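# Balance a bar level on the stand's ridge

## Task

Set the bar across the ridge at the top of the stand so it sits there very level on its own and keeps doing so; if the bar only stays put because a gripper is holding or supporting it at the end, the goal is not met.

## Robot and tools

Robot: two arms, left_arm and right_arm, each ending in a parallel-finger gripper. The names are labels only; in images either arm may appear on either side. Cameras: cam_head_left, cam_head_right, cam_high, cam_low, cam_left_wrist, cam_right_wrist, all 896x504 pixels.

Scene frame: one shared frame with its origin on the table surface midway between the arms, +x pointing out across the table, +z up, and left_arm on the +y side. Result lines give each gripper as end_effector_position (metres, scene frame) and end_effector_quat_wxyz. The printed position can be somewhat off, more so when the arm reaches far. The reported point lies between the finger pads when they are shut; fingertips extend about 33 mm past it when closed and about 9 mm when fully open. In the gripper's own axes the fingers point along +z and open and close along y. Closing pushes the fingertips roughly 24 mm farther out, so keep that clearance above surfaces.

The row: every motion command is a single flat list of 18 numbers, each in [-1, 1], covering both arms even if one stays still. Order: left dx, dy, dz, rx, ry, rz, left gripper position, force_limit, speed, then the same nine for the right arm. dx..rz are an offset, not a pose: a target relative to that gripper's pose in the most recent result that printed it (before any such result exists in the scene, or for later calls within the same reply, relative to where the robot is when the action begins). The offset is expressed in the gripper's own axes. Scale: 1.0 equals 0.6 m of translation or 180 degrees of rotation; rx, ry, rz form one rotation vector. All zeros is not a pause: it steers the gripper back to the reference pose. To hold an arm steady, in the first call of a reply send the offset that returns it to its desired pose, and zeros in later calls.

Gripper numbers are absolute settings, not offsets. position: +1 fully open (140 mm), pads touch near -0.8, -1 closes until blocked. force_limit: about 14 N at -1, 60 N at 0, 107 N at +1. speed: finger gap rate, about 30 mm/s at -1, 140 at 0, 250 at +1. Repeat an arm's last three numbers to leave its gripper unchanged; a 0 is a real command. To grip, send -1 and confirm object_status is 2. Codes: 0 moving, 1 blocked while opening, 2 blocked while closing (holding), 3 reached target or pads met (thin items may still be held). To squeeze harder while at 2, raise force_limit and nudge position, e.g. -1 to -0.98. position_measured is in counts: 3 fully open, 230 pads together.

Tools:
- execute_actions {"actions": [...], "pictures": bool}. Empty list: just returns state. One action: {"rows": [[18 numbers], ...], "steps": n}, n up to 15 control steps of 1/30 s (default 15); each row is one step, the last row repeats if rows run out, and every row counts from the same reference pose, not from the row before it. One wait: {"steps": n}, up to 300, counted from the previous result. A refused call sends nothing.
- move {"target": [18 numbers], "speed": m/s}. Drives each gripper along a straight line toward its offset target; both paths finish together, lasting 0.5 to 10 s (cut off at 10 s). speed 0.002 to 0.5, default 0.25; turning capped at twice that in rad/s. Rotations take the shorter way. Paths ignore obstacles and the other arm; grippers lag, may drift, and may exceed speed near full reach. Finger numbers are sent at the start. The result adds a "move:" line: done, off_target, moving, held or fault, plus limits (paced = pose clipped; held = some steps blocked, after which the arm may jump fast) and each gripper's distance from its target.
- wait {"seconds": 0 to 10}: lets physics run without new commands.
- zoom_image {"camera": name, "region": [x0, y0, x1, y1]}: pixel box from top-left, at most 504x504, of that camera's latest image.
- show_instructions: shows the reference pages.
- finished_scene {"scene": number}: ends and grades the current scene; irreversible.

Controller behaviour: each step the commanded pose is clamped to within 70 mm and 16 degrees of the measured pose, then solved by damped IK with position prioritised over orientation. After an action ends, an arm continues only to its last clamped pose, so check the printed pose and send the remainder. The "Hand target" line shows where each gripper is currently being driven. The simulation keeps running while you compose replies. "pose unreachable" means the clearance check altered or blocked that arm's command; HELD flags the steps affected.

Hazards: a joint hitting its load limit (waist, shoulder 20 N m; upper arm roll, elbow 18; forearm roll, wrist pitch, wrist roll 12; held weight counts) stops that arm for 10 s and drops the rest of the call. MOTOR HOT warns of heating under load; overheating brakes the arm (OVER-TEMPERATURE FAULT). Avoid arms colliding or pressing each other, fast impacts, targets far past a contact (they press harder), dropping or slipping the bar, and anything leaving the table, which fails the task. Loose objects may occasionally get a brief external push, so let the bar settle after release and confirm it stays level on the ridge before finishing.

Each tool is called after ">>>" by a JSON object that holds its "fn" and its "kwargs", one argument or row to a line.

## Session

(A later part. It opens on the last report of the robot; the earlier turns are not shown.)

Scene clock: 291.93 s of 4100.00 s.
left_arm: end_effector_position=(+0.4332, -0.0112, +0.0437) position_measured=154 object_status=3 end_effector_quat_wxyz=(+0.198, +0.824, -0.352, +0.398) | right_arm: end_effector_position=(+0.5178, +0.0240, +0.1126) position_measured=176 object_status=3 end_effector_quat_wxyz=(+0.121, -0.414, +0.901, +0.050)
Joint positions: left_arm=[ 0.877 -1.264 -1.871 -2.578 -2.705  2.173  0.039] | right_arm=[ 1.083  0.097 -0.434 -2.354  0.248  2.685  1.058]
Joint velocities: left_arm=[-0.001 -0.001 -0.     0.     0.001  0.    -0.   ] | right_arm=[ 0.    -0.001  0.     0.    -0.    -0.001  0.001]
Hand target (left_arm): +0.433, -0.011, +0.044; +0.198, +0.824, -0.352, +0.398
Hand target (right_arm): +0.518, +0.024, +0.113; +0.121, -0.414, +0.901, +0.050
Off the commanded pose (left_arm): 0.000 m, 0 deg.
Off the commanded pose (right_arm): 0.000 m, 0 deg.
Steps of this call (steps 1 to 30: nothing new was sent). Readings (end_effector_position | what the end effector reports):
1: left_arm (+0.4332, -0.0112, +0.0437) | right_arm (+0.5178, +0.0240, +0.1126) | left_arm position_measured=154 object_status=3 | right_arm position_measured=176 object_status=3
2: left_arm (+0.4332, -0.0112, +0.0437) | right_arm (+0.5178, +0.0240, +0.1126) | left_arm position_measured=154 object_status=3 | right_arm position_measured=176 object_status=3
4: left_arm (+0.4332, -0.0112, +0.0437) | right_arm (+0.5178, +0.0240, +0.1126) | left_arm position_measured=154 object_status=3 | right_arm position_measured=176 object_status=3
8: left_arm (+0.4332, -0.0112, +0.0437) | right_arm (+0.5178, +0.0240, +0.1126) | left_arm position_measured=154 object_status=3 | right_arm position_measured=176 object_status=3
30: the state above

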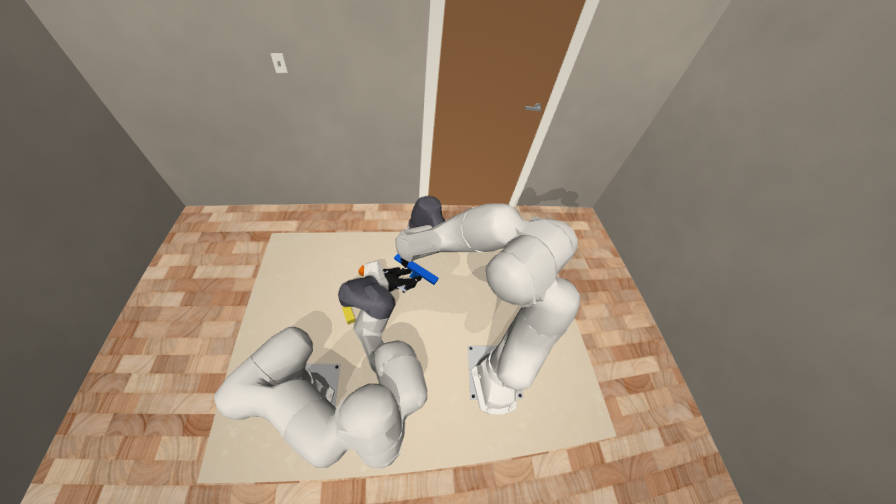

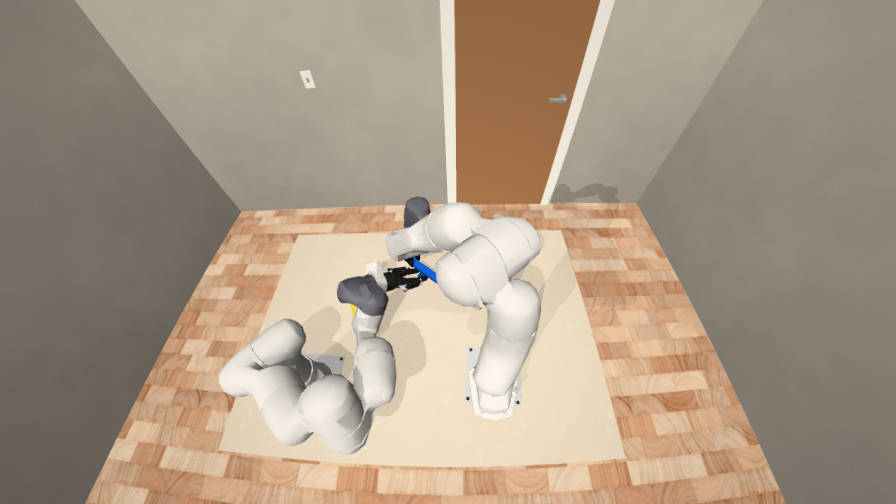

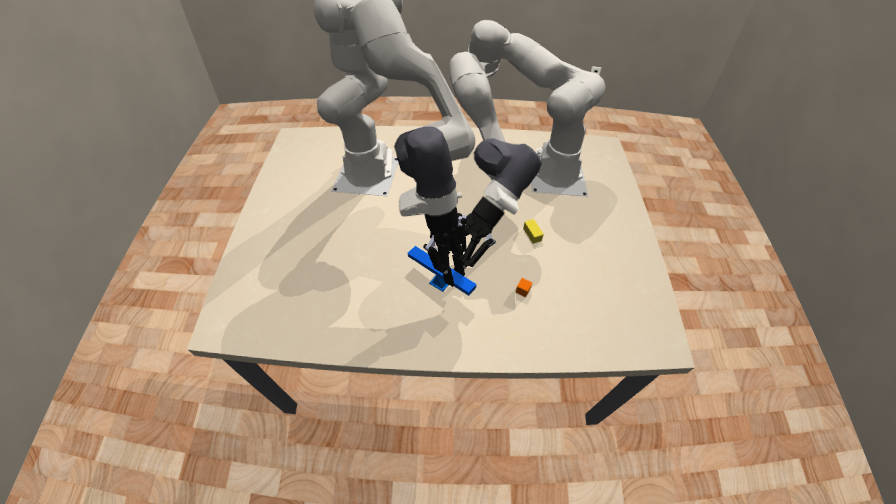

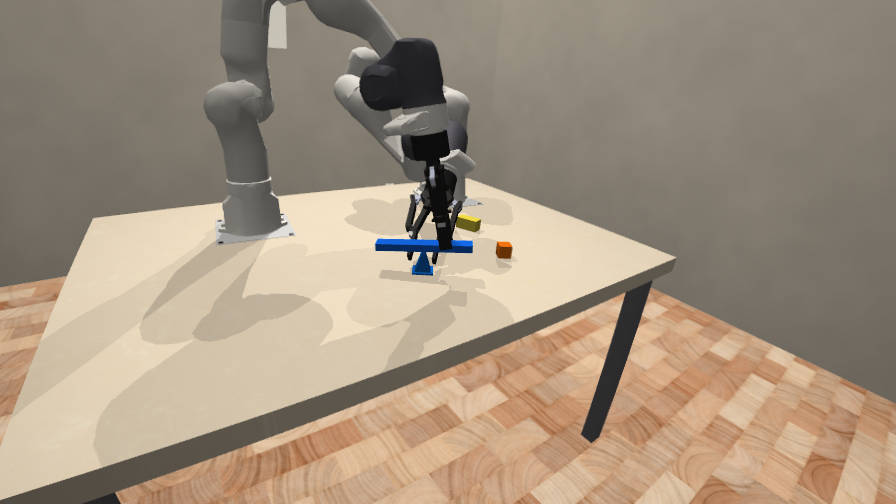

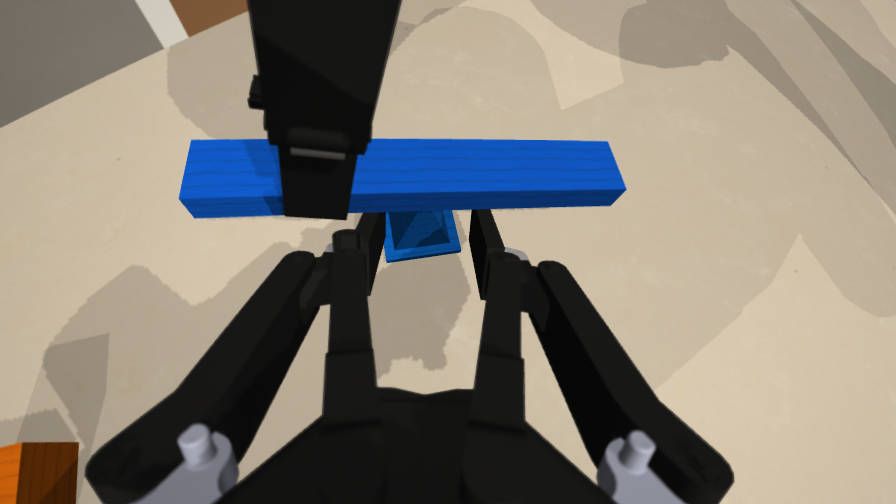

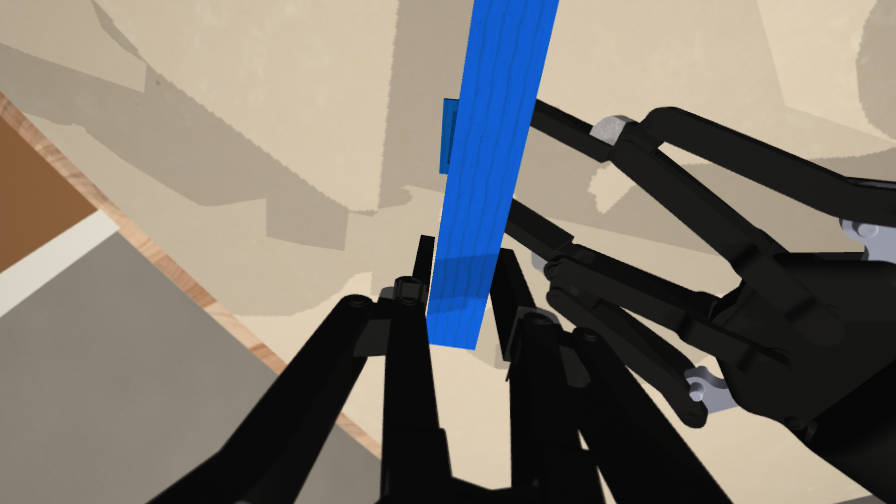

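>>> {"fn": "move", "kwargs": {
  "target": [0,0,0,0,0,0,-0.2,-0.8,-0.8,0,0,0,0,0,0,-1,0.1,-1],
  "speed": 0.005
}}

>>> {"fn": "move", "kwargs": {
  "target": [0,0,0,0,0,0,-0.2,-0.8,-0.8,0,0,0,0,0.02,0,-1,0.1,-1],
  "speed": 0.02
}}

>>> {"fn": "move", "kwargs": {
  "target": [0,0,0,0,0,0,-0.2,-0.8,-0.8,-0.0095,0,0,0,0,0,-1,0.1,-1],
  "speed": 0.01
}}

>>> {"fn": "zoom_image", "kwargs": {
  "camera": "cam_low",
  "region": [360,200,490,290]
}}

Scene clock: 297.27 s of 4100.00 s.
left_arm: end_effector_position=(+0.4332, -0.0111, +0.0436) position_measured=154 object_status=3 end_effector_quat_wxyz=(+0.198, +0.824, -0.352, +0.398) | right_arm: end_effector_position=(+0.5178, +0.0240, +0.1126) position_measured=186 object_status=2 end_effector_quat_wxyz=(+0.121, -0.414, +0.901, +0.050)
Joint positions: left_arm=[ 0.877 -1.264 -1.871 -2.578 -2.705  2.173  0.039] | right_arm=[ 1.083  0.097 -0.434 -2.354  0.248  2.685  1.058]
Joint velocities: left_arm=[ 0.     0.002 -0.     0.001 -0.001 -0.001 -0.001] | right_arm=[ 0.    -0.001 -0.001 -0.001 -0.    -0.001  0.001]
Hand target (left_arm): +0.433, -0.011, +0.044; +0.198, +0.824, -0.352, +0.398
Hand target (right_arm): +0.518, +0.024, +0.113; +0.121, -0.414, +0.901, +0.050
Off the commanded pose (left_arm): 0.000 m, 0 deg.
Off the commanded pose (right_arm): 0.000 m, 0 deg.
After step 110, 0.97 s passed at rest.
move: done

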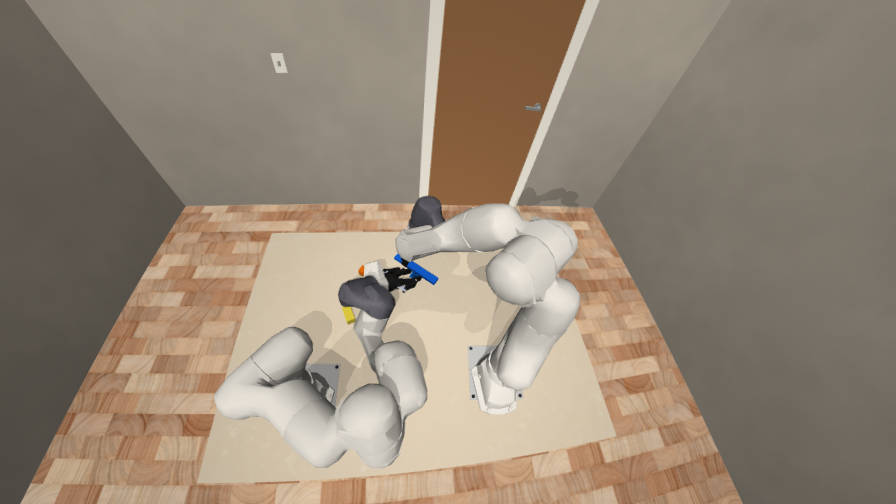

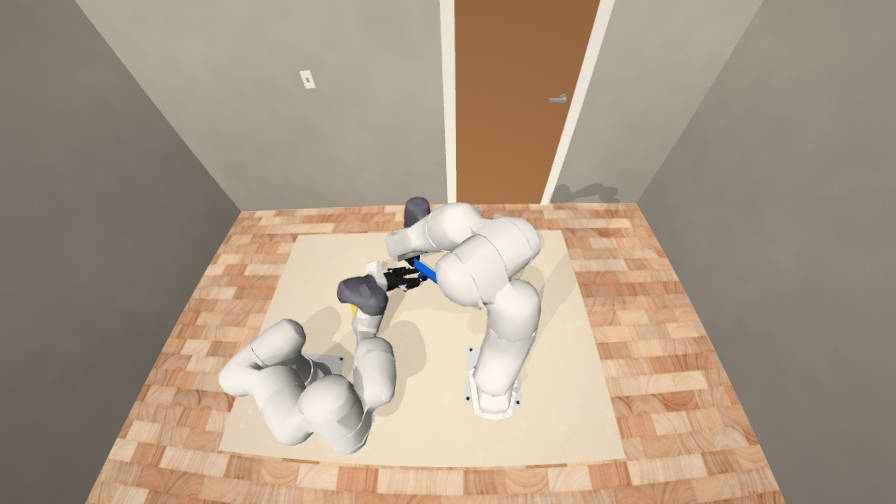

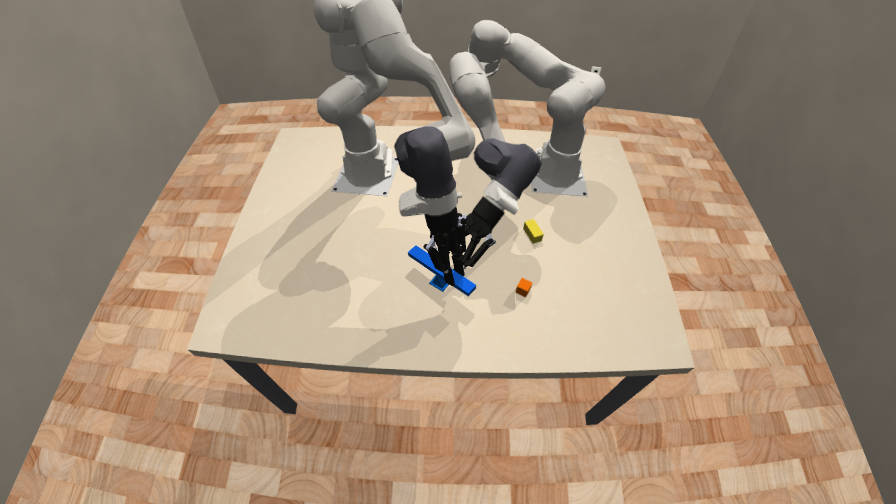

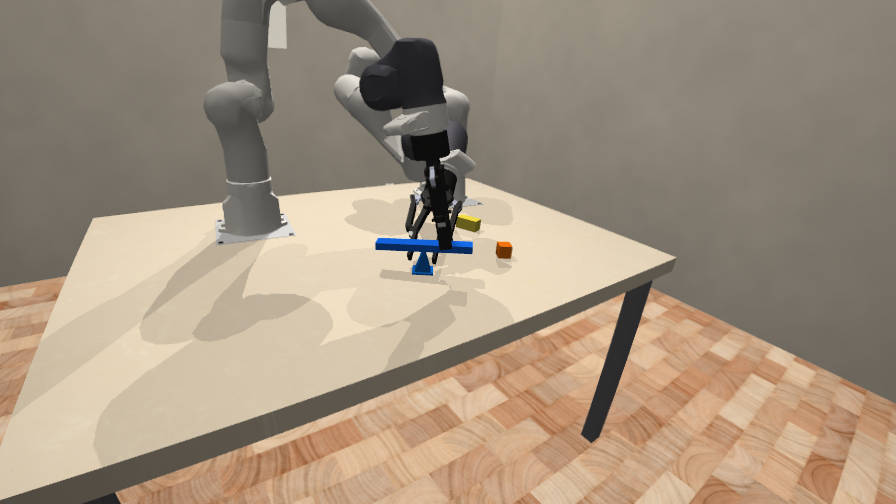

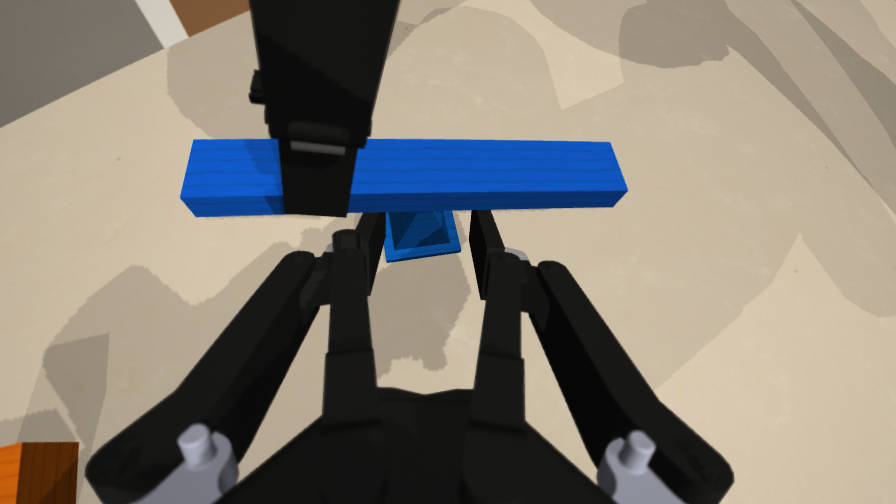

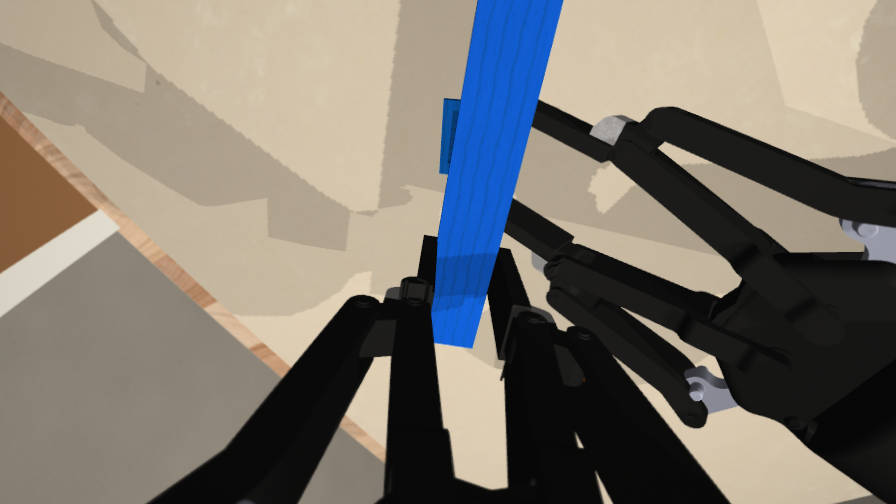

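Scene clock: 299.07 s of 4100.00 s.
left_arm: end_effector_position=(+0.4332, -0.0111, +0.0436) position_measured=154 object_status=3 end_effector_quat_wxyz=(+0.198, +0.824, -0.352, +0.398) | right_arm: end_effector_position=(+0.5179, +0.0252, +0.1127) position_measured=186 object_status=2 end_effector_quat_wxyz=(+0.095, -0.419, +0.902, +0.038)
Joint positions: left_arm=[ 0.877 -1.264 -1.871 -2.578 -2.705  2.173  0.039] | right_arm=[ 1.084  0.125 -0.435 -2.292  0.203  2.596  1.097]
Joint velocities: left_arm=[-0.001 -0.001 -0.001  0.    -0.    -0.001  0.   ] | right_arm=[ 0.     0.003 -0.     0.003 -0.005 -0.017  0.013]
Hand target (left_arm): +0.433, -0.011, +0.044; +0.198, +0.824, -0.352, +0.398
Hand target (right_arm): +0.518, +0.025, +0.112; +0.093, -0.416, +0.904, +0.038
Off the commanded pose (left_arm): 0.000 m, 0 deg.
Off the commanded pose (right_arm): 0.001 m, 1 deg.
move: done

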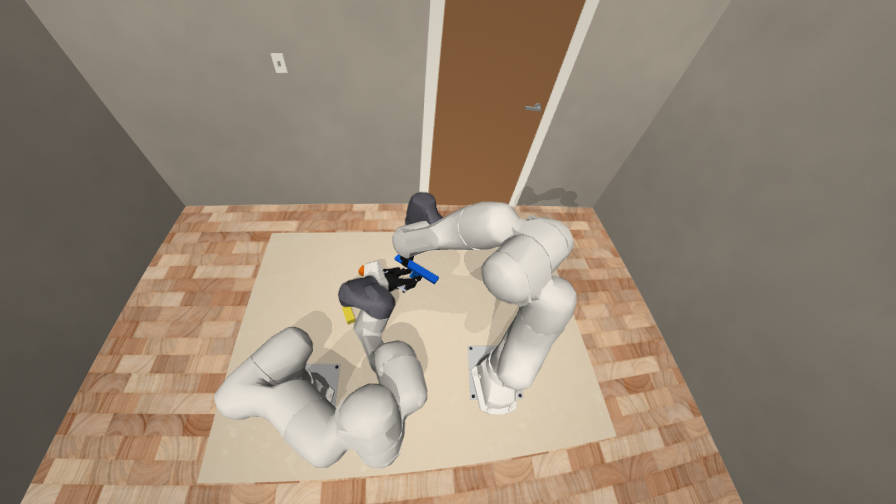

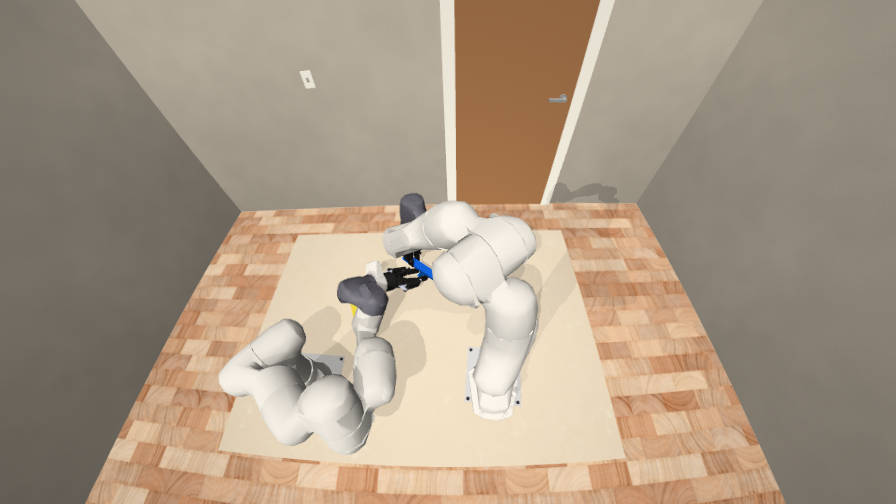

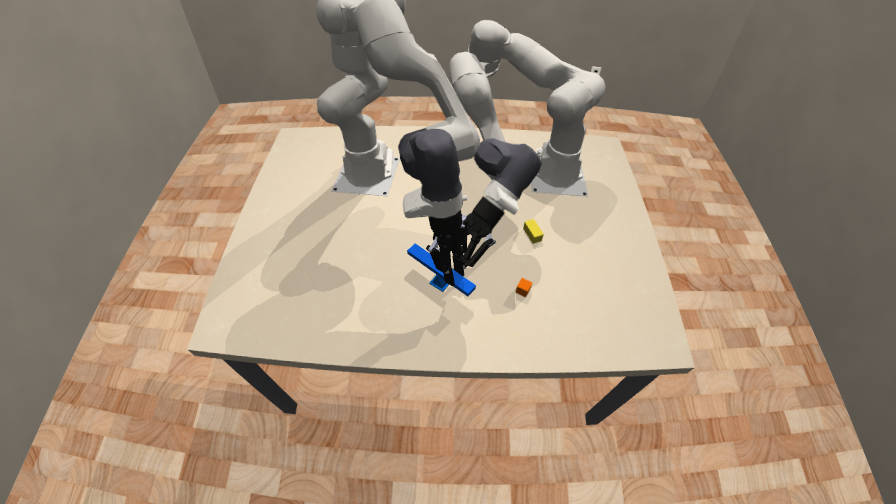

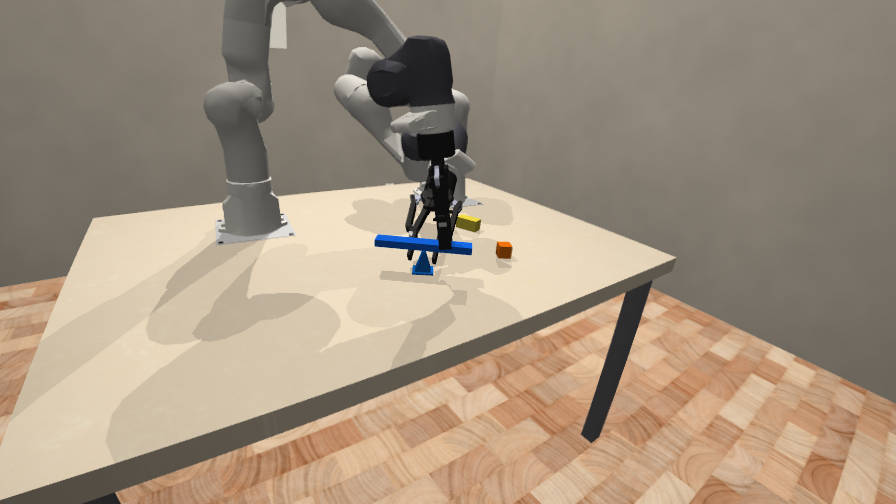

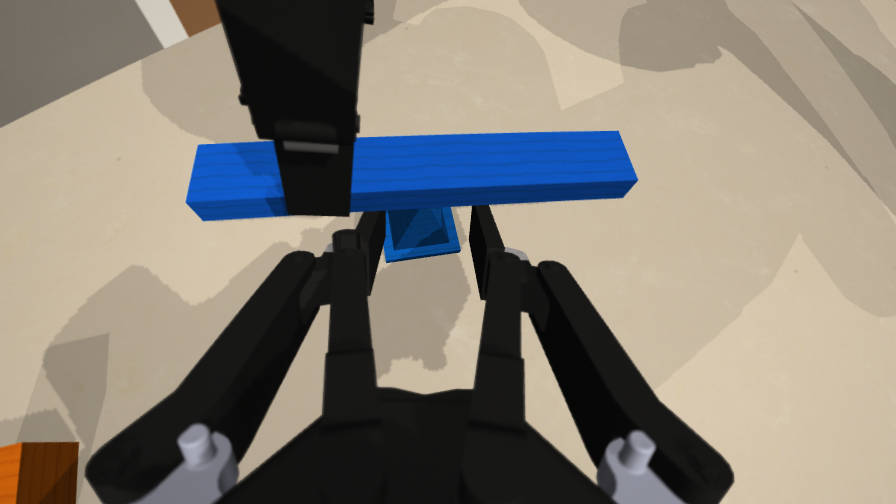

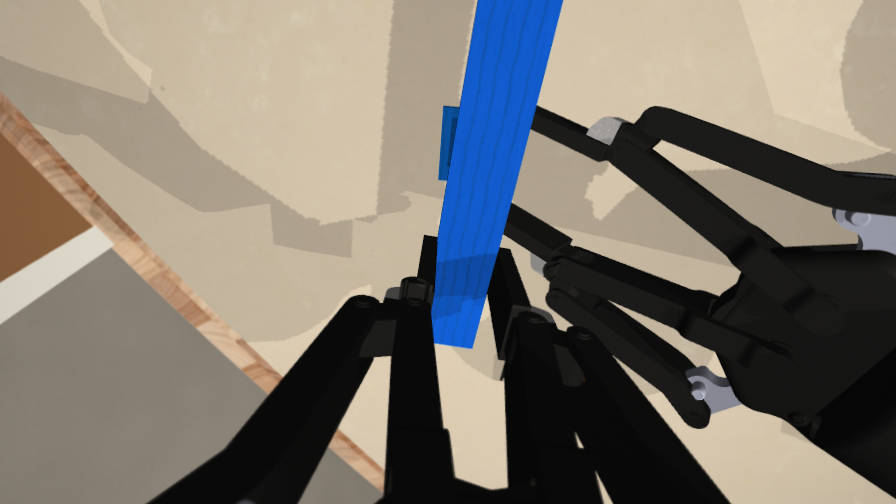

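Scene clock: 299.87 s of 4100.00 s.
left_arm: end_effector_position=(+0.4332, -0.0111, +0.0436) position_measured=154 object_status=3 end_effector_quat_wxyz=(+0.198, +0.824, -0.352, +0.398) | right_arm: end_effector_position=(+0.5223, +0.0281, +0.1138) position_measured=186 object_status=2 end_effector_quat_wxyz=(+0.096, -0.419, +0.902, +0.037)
Joint positions: left_arm=[ 0.877 -1.264 -1.871 -2.578 -2.705  2.173  0.039] | right_arm=[ 1.084  0.137 -0.435 -2.275  0.206  2.59   1.097]
Joint velocities: left_arm=[-0.001 -0.    -0.001  0.     0.     0.     0.002] | right_arm=[-0.     0.001  0.001  0.001  0.001 -0.003  0.001]
Hand target (left_arm): +0.433, -0.011, +0.044; +0.198, +0.824, -0.352, +0.398
Hand target (right_arm): +0.521, +0.030, +0.114; +0.095, -0.419, +0.902, +0.038
Off the commanded pose (left_arm): 0.000 m, 0 deg.
Off the commanded pose (right_arm): 0.002 m, 0 deg.
move: done

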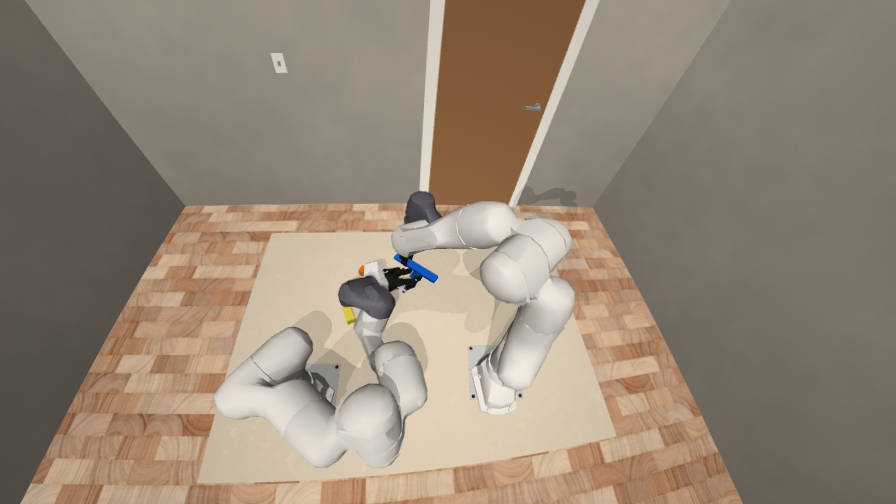

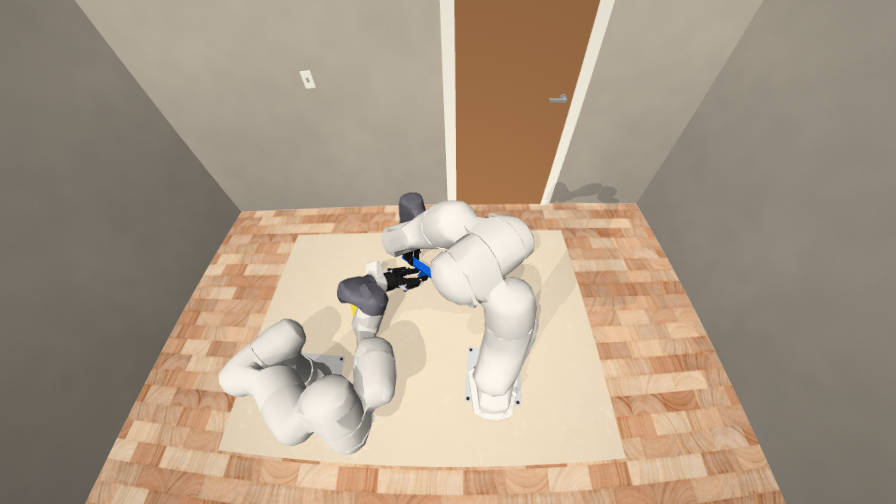

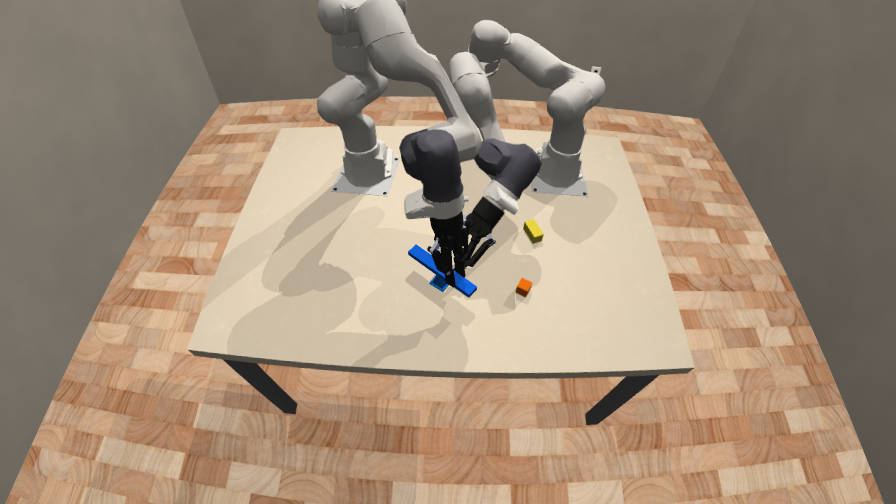

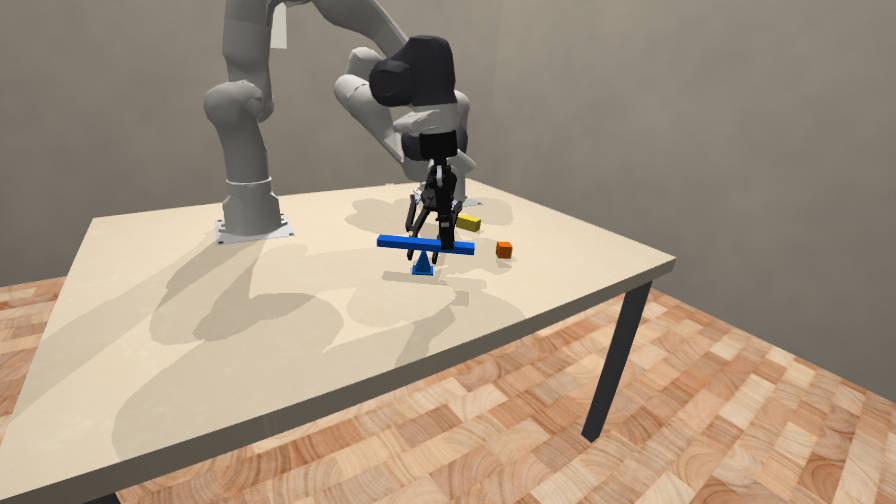

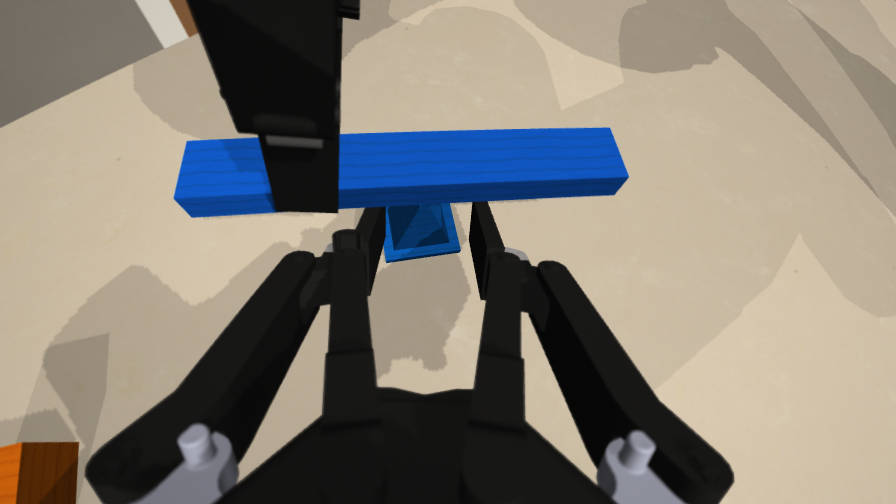

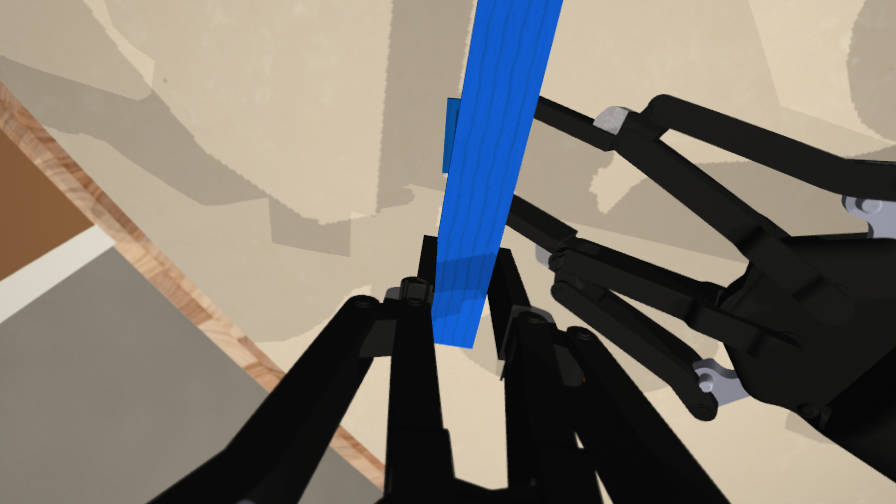

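Region (360, 200, 490, 290) of cam_low's 896x504 image, scaled by 3.877, with more detail than that image has; it fills the top 349 rows of this view, and the rest is white.

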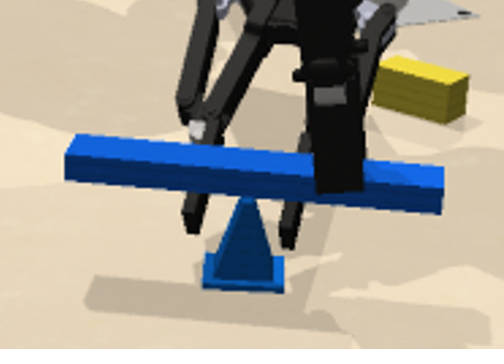

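>>> {"fn": "move", "kwargs": {
  "target": [0,0,0,0,0,0,-0.2,-0.8,-0.8,0.001,0,0.006,0,-0.005,0,-1,0.1,-1],
  "speed": 0.005
}}

>>> {"fn": "zoom_image", "kwargs": {
  "camera": "cam_low",
  "region": [360,200,490,290]
}}

Scene clock: 304.43 s of 4100.00 s.
left_arm: end_effector_position=(+0.4332, -0.0111, +0.0436) position_measured=154 object_status=3 end_effector_quat_wxyz=(+0.198, +0.824, -0.352, +0.398) | right_arm: end_effector_position=(+0.5227, +0.0275, +0.1105) position_measured=186 object_status=2 end_effector_quat_wxyz=(+0.102, -0.416, +0.903, +0.040)
Joint positions: left_arm=[ 0.877 -1.264 -1.871 -2.578 -2.705  2.173  0.039] | right_arm=[ 1.083  0.137 -0.435 -2.291  0.221  2.618  1.087]
Joint velocities: left_arm=[ 0.001 -0.001 -0.     0.    -0.001 -0.001  0.001] | right_arm=[ 0.001 -0.     0.001 -0.001  0.003  0.006 -0.003]
Hand target (left_arm): +0.433, -0.011, +0.044; +0.198, +0.824, -0.352, +0.398
Hand target (right_arm): +0.522, +0.028, +0.110; +0.103, -0.418, +0.902, +0.040
Off the commanded pose (left_arm): 0.000 m, 0 deg.
Off the commanded pose (right_arm): 0.001 m, 0 deg.
move: done

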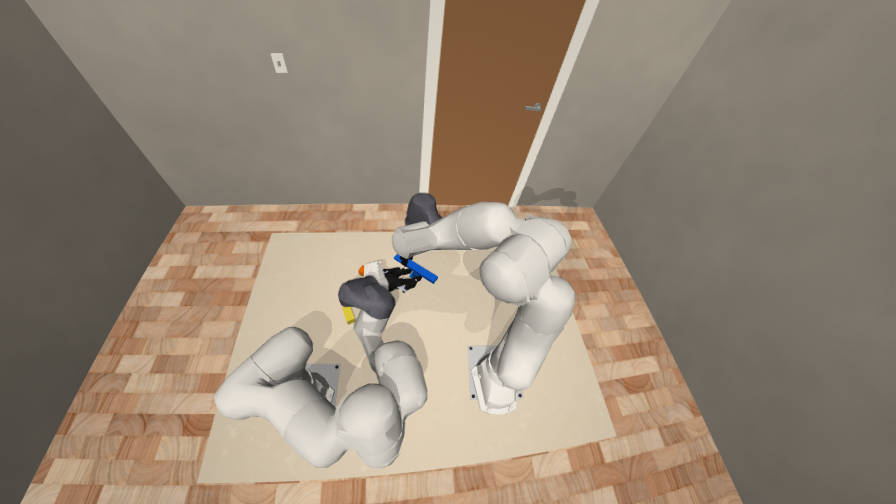

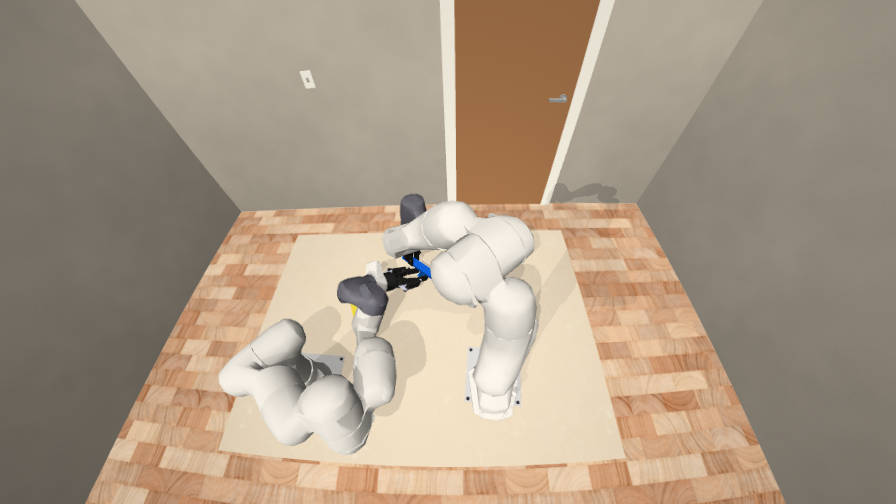

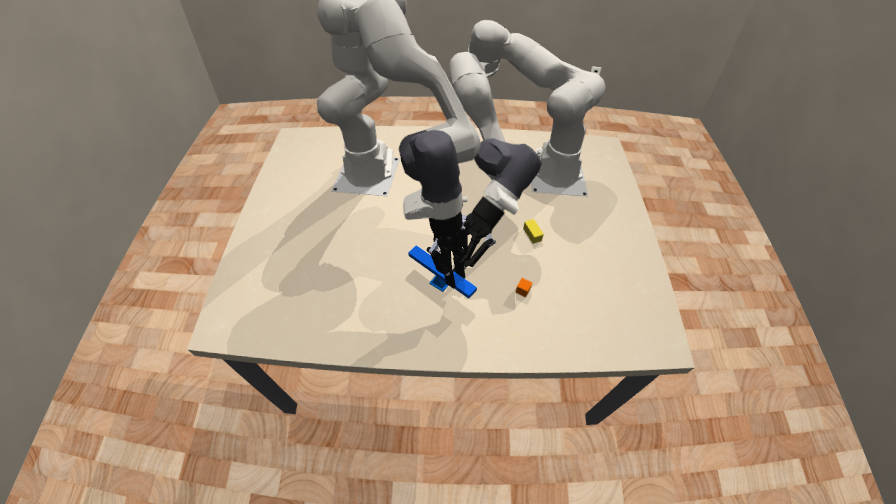

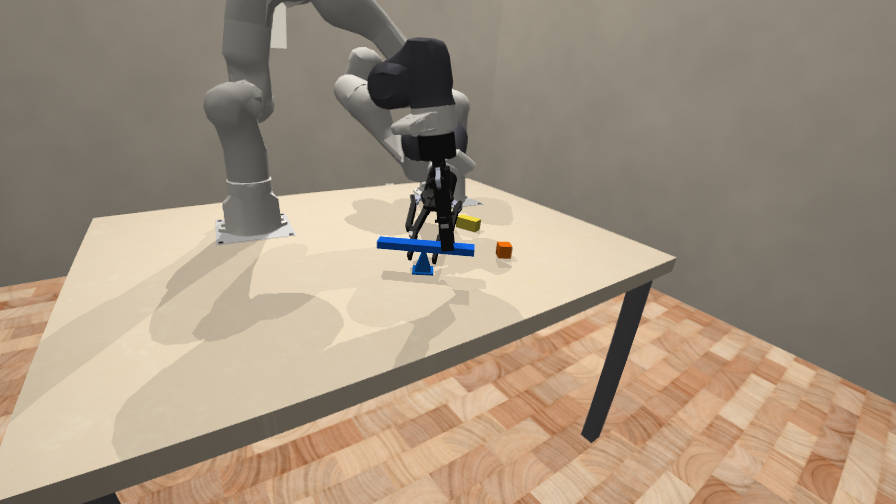

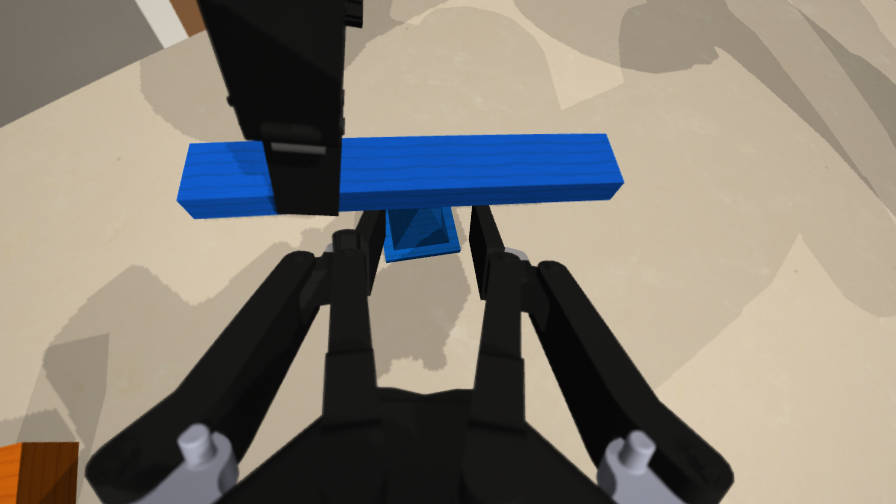

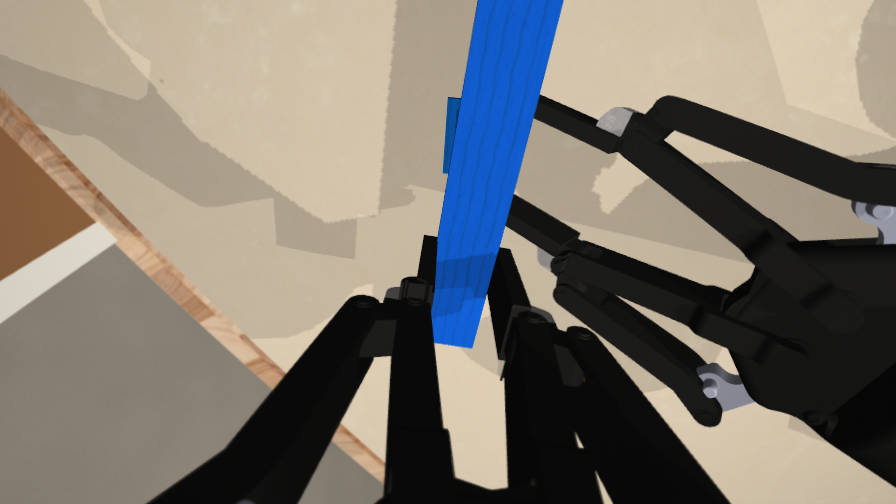

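Region (360, 200, 490, 290) of cam_low's 896x504 image, scaled by 3.877, with more detail than that image has; it fills the top 349 rows of this view, and the rest is white.

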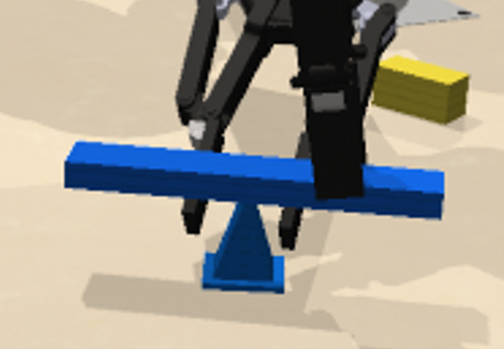

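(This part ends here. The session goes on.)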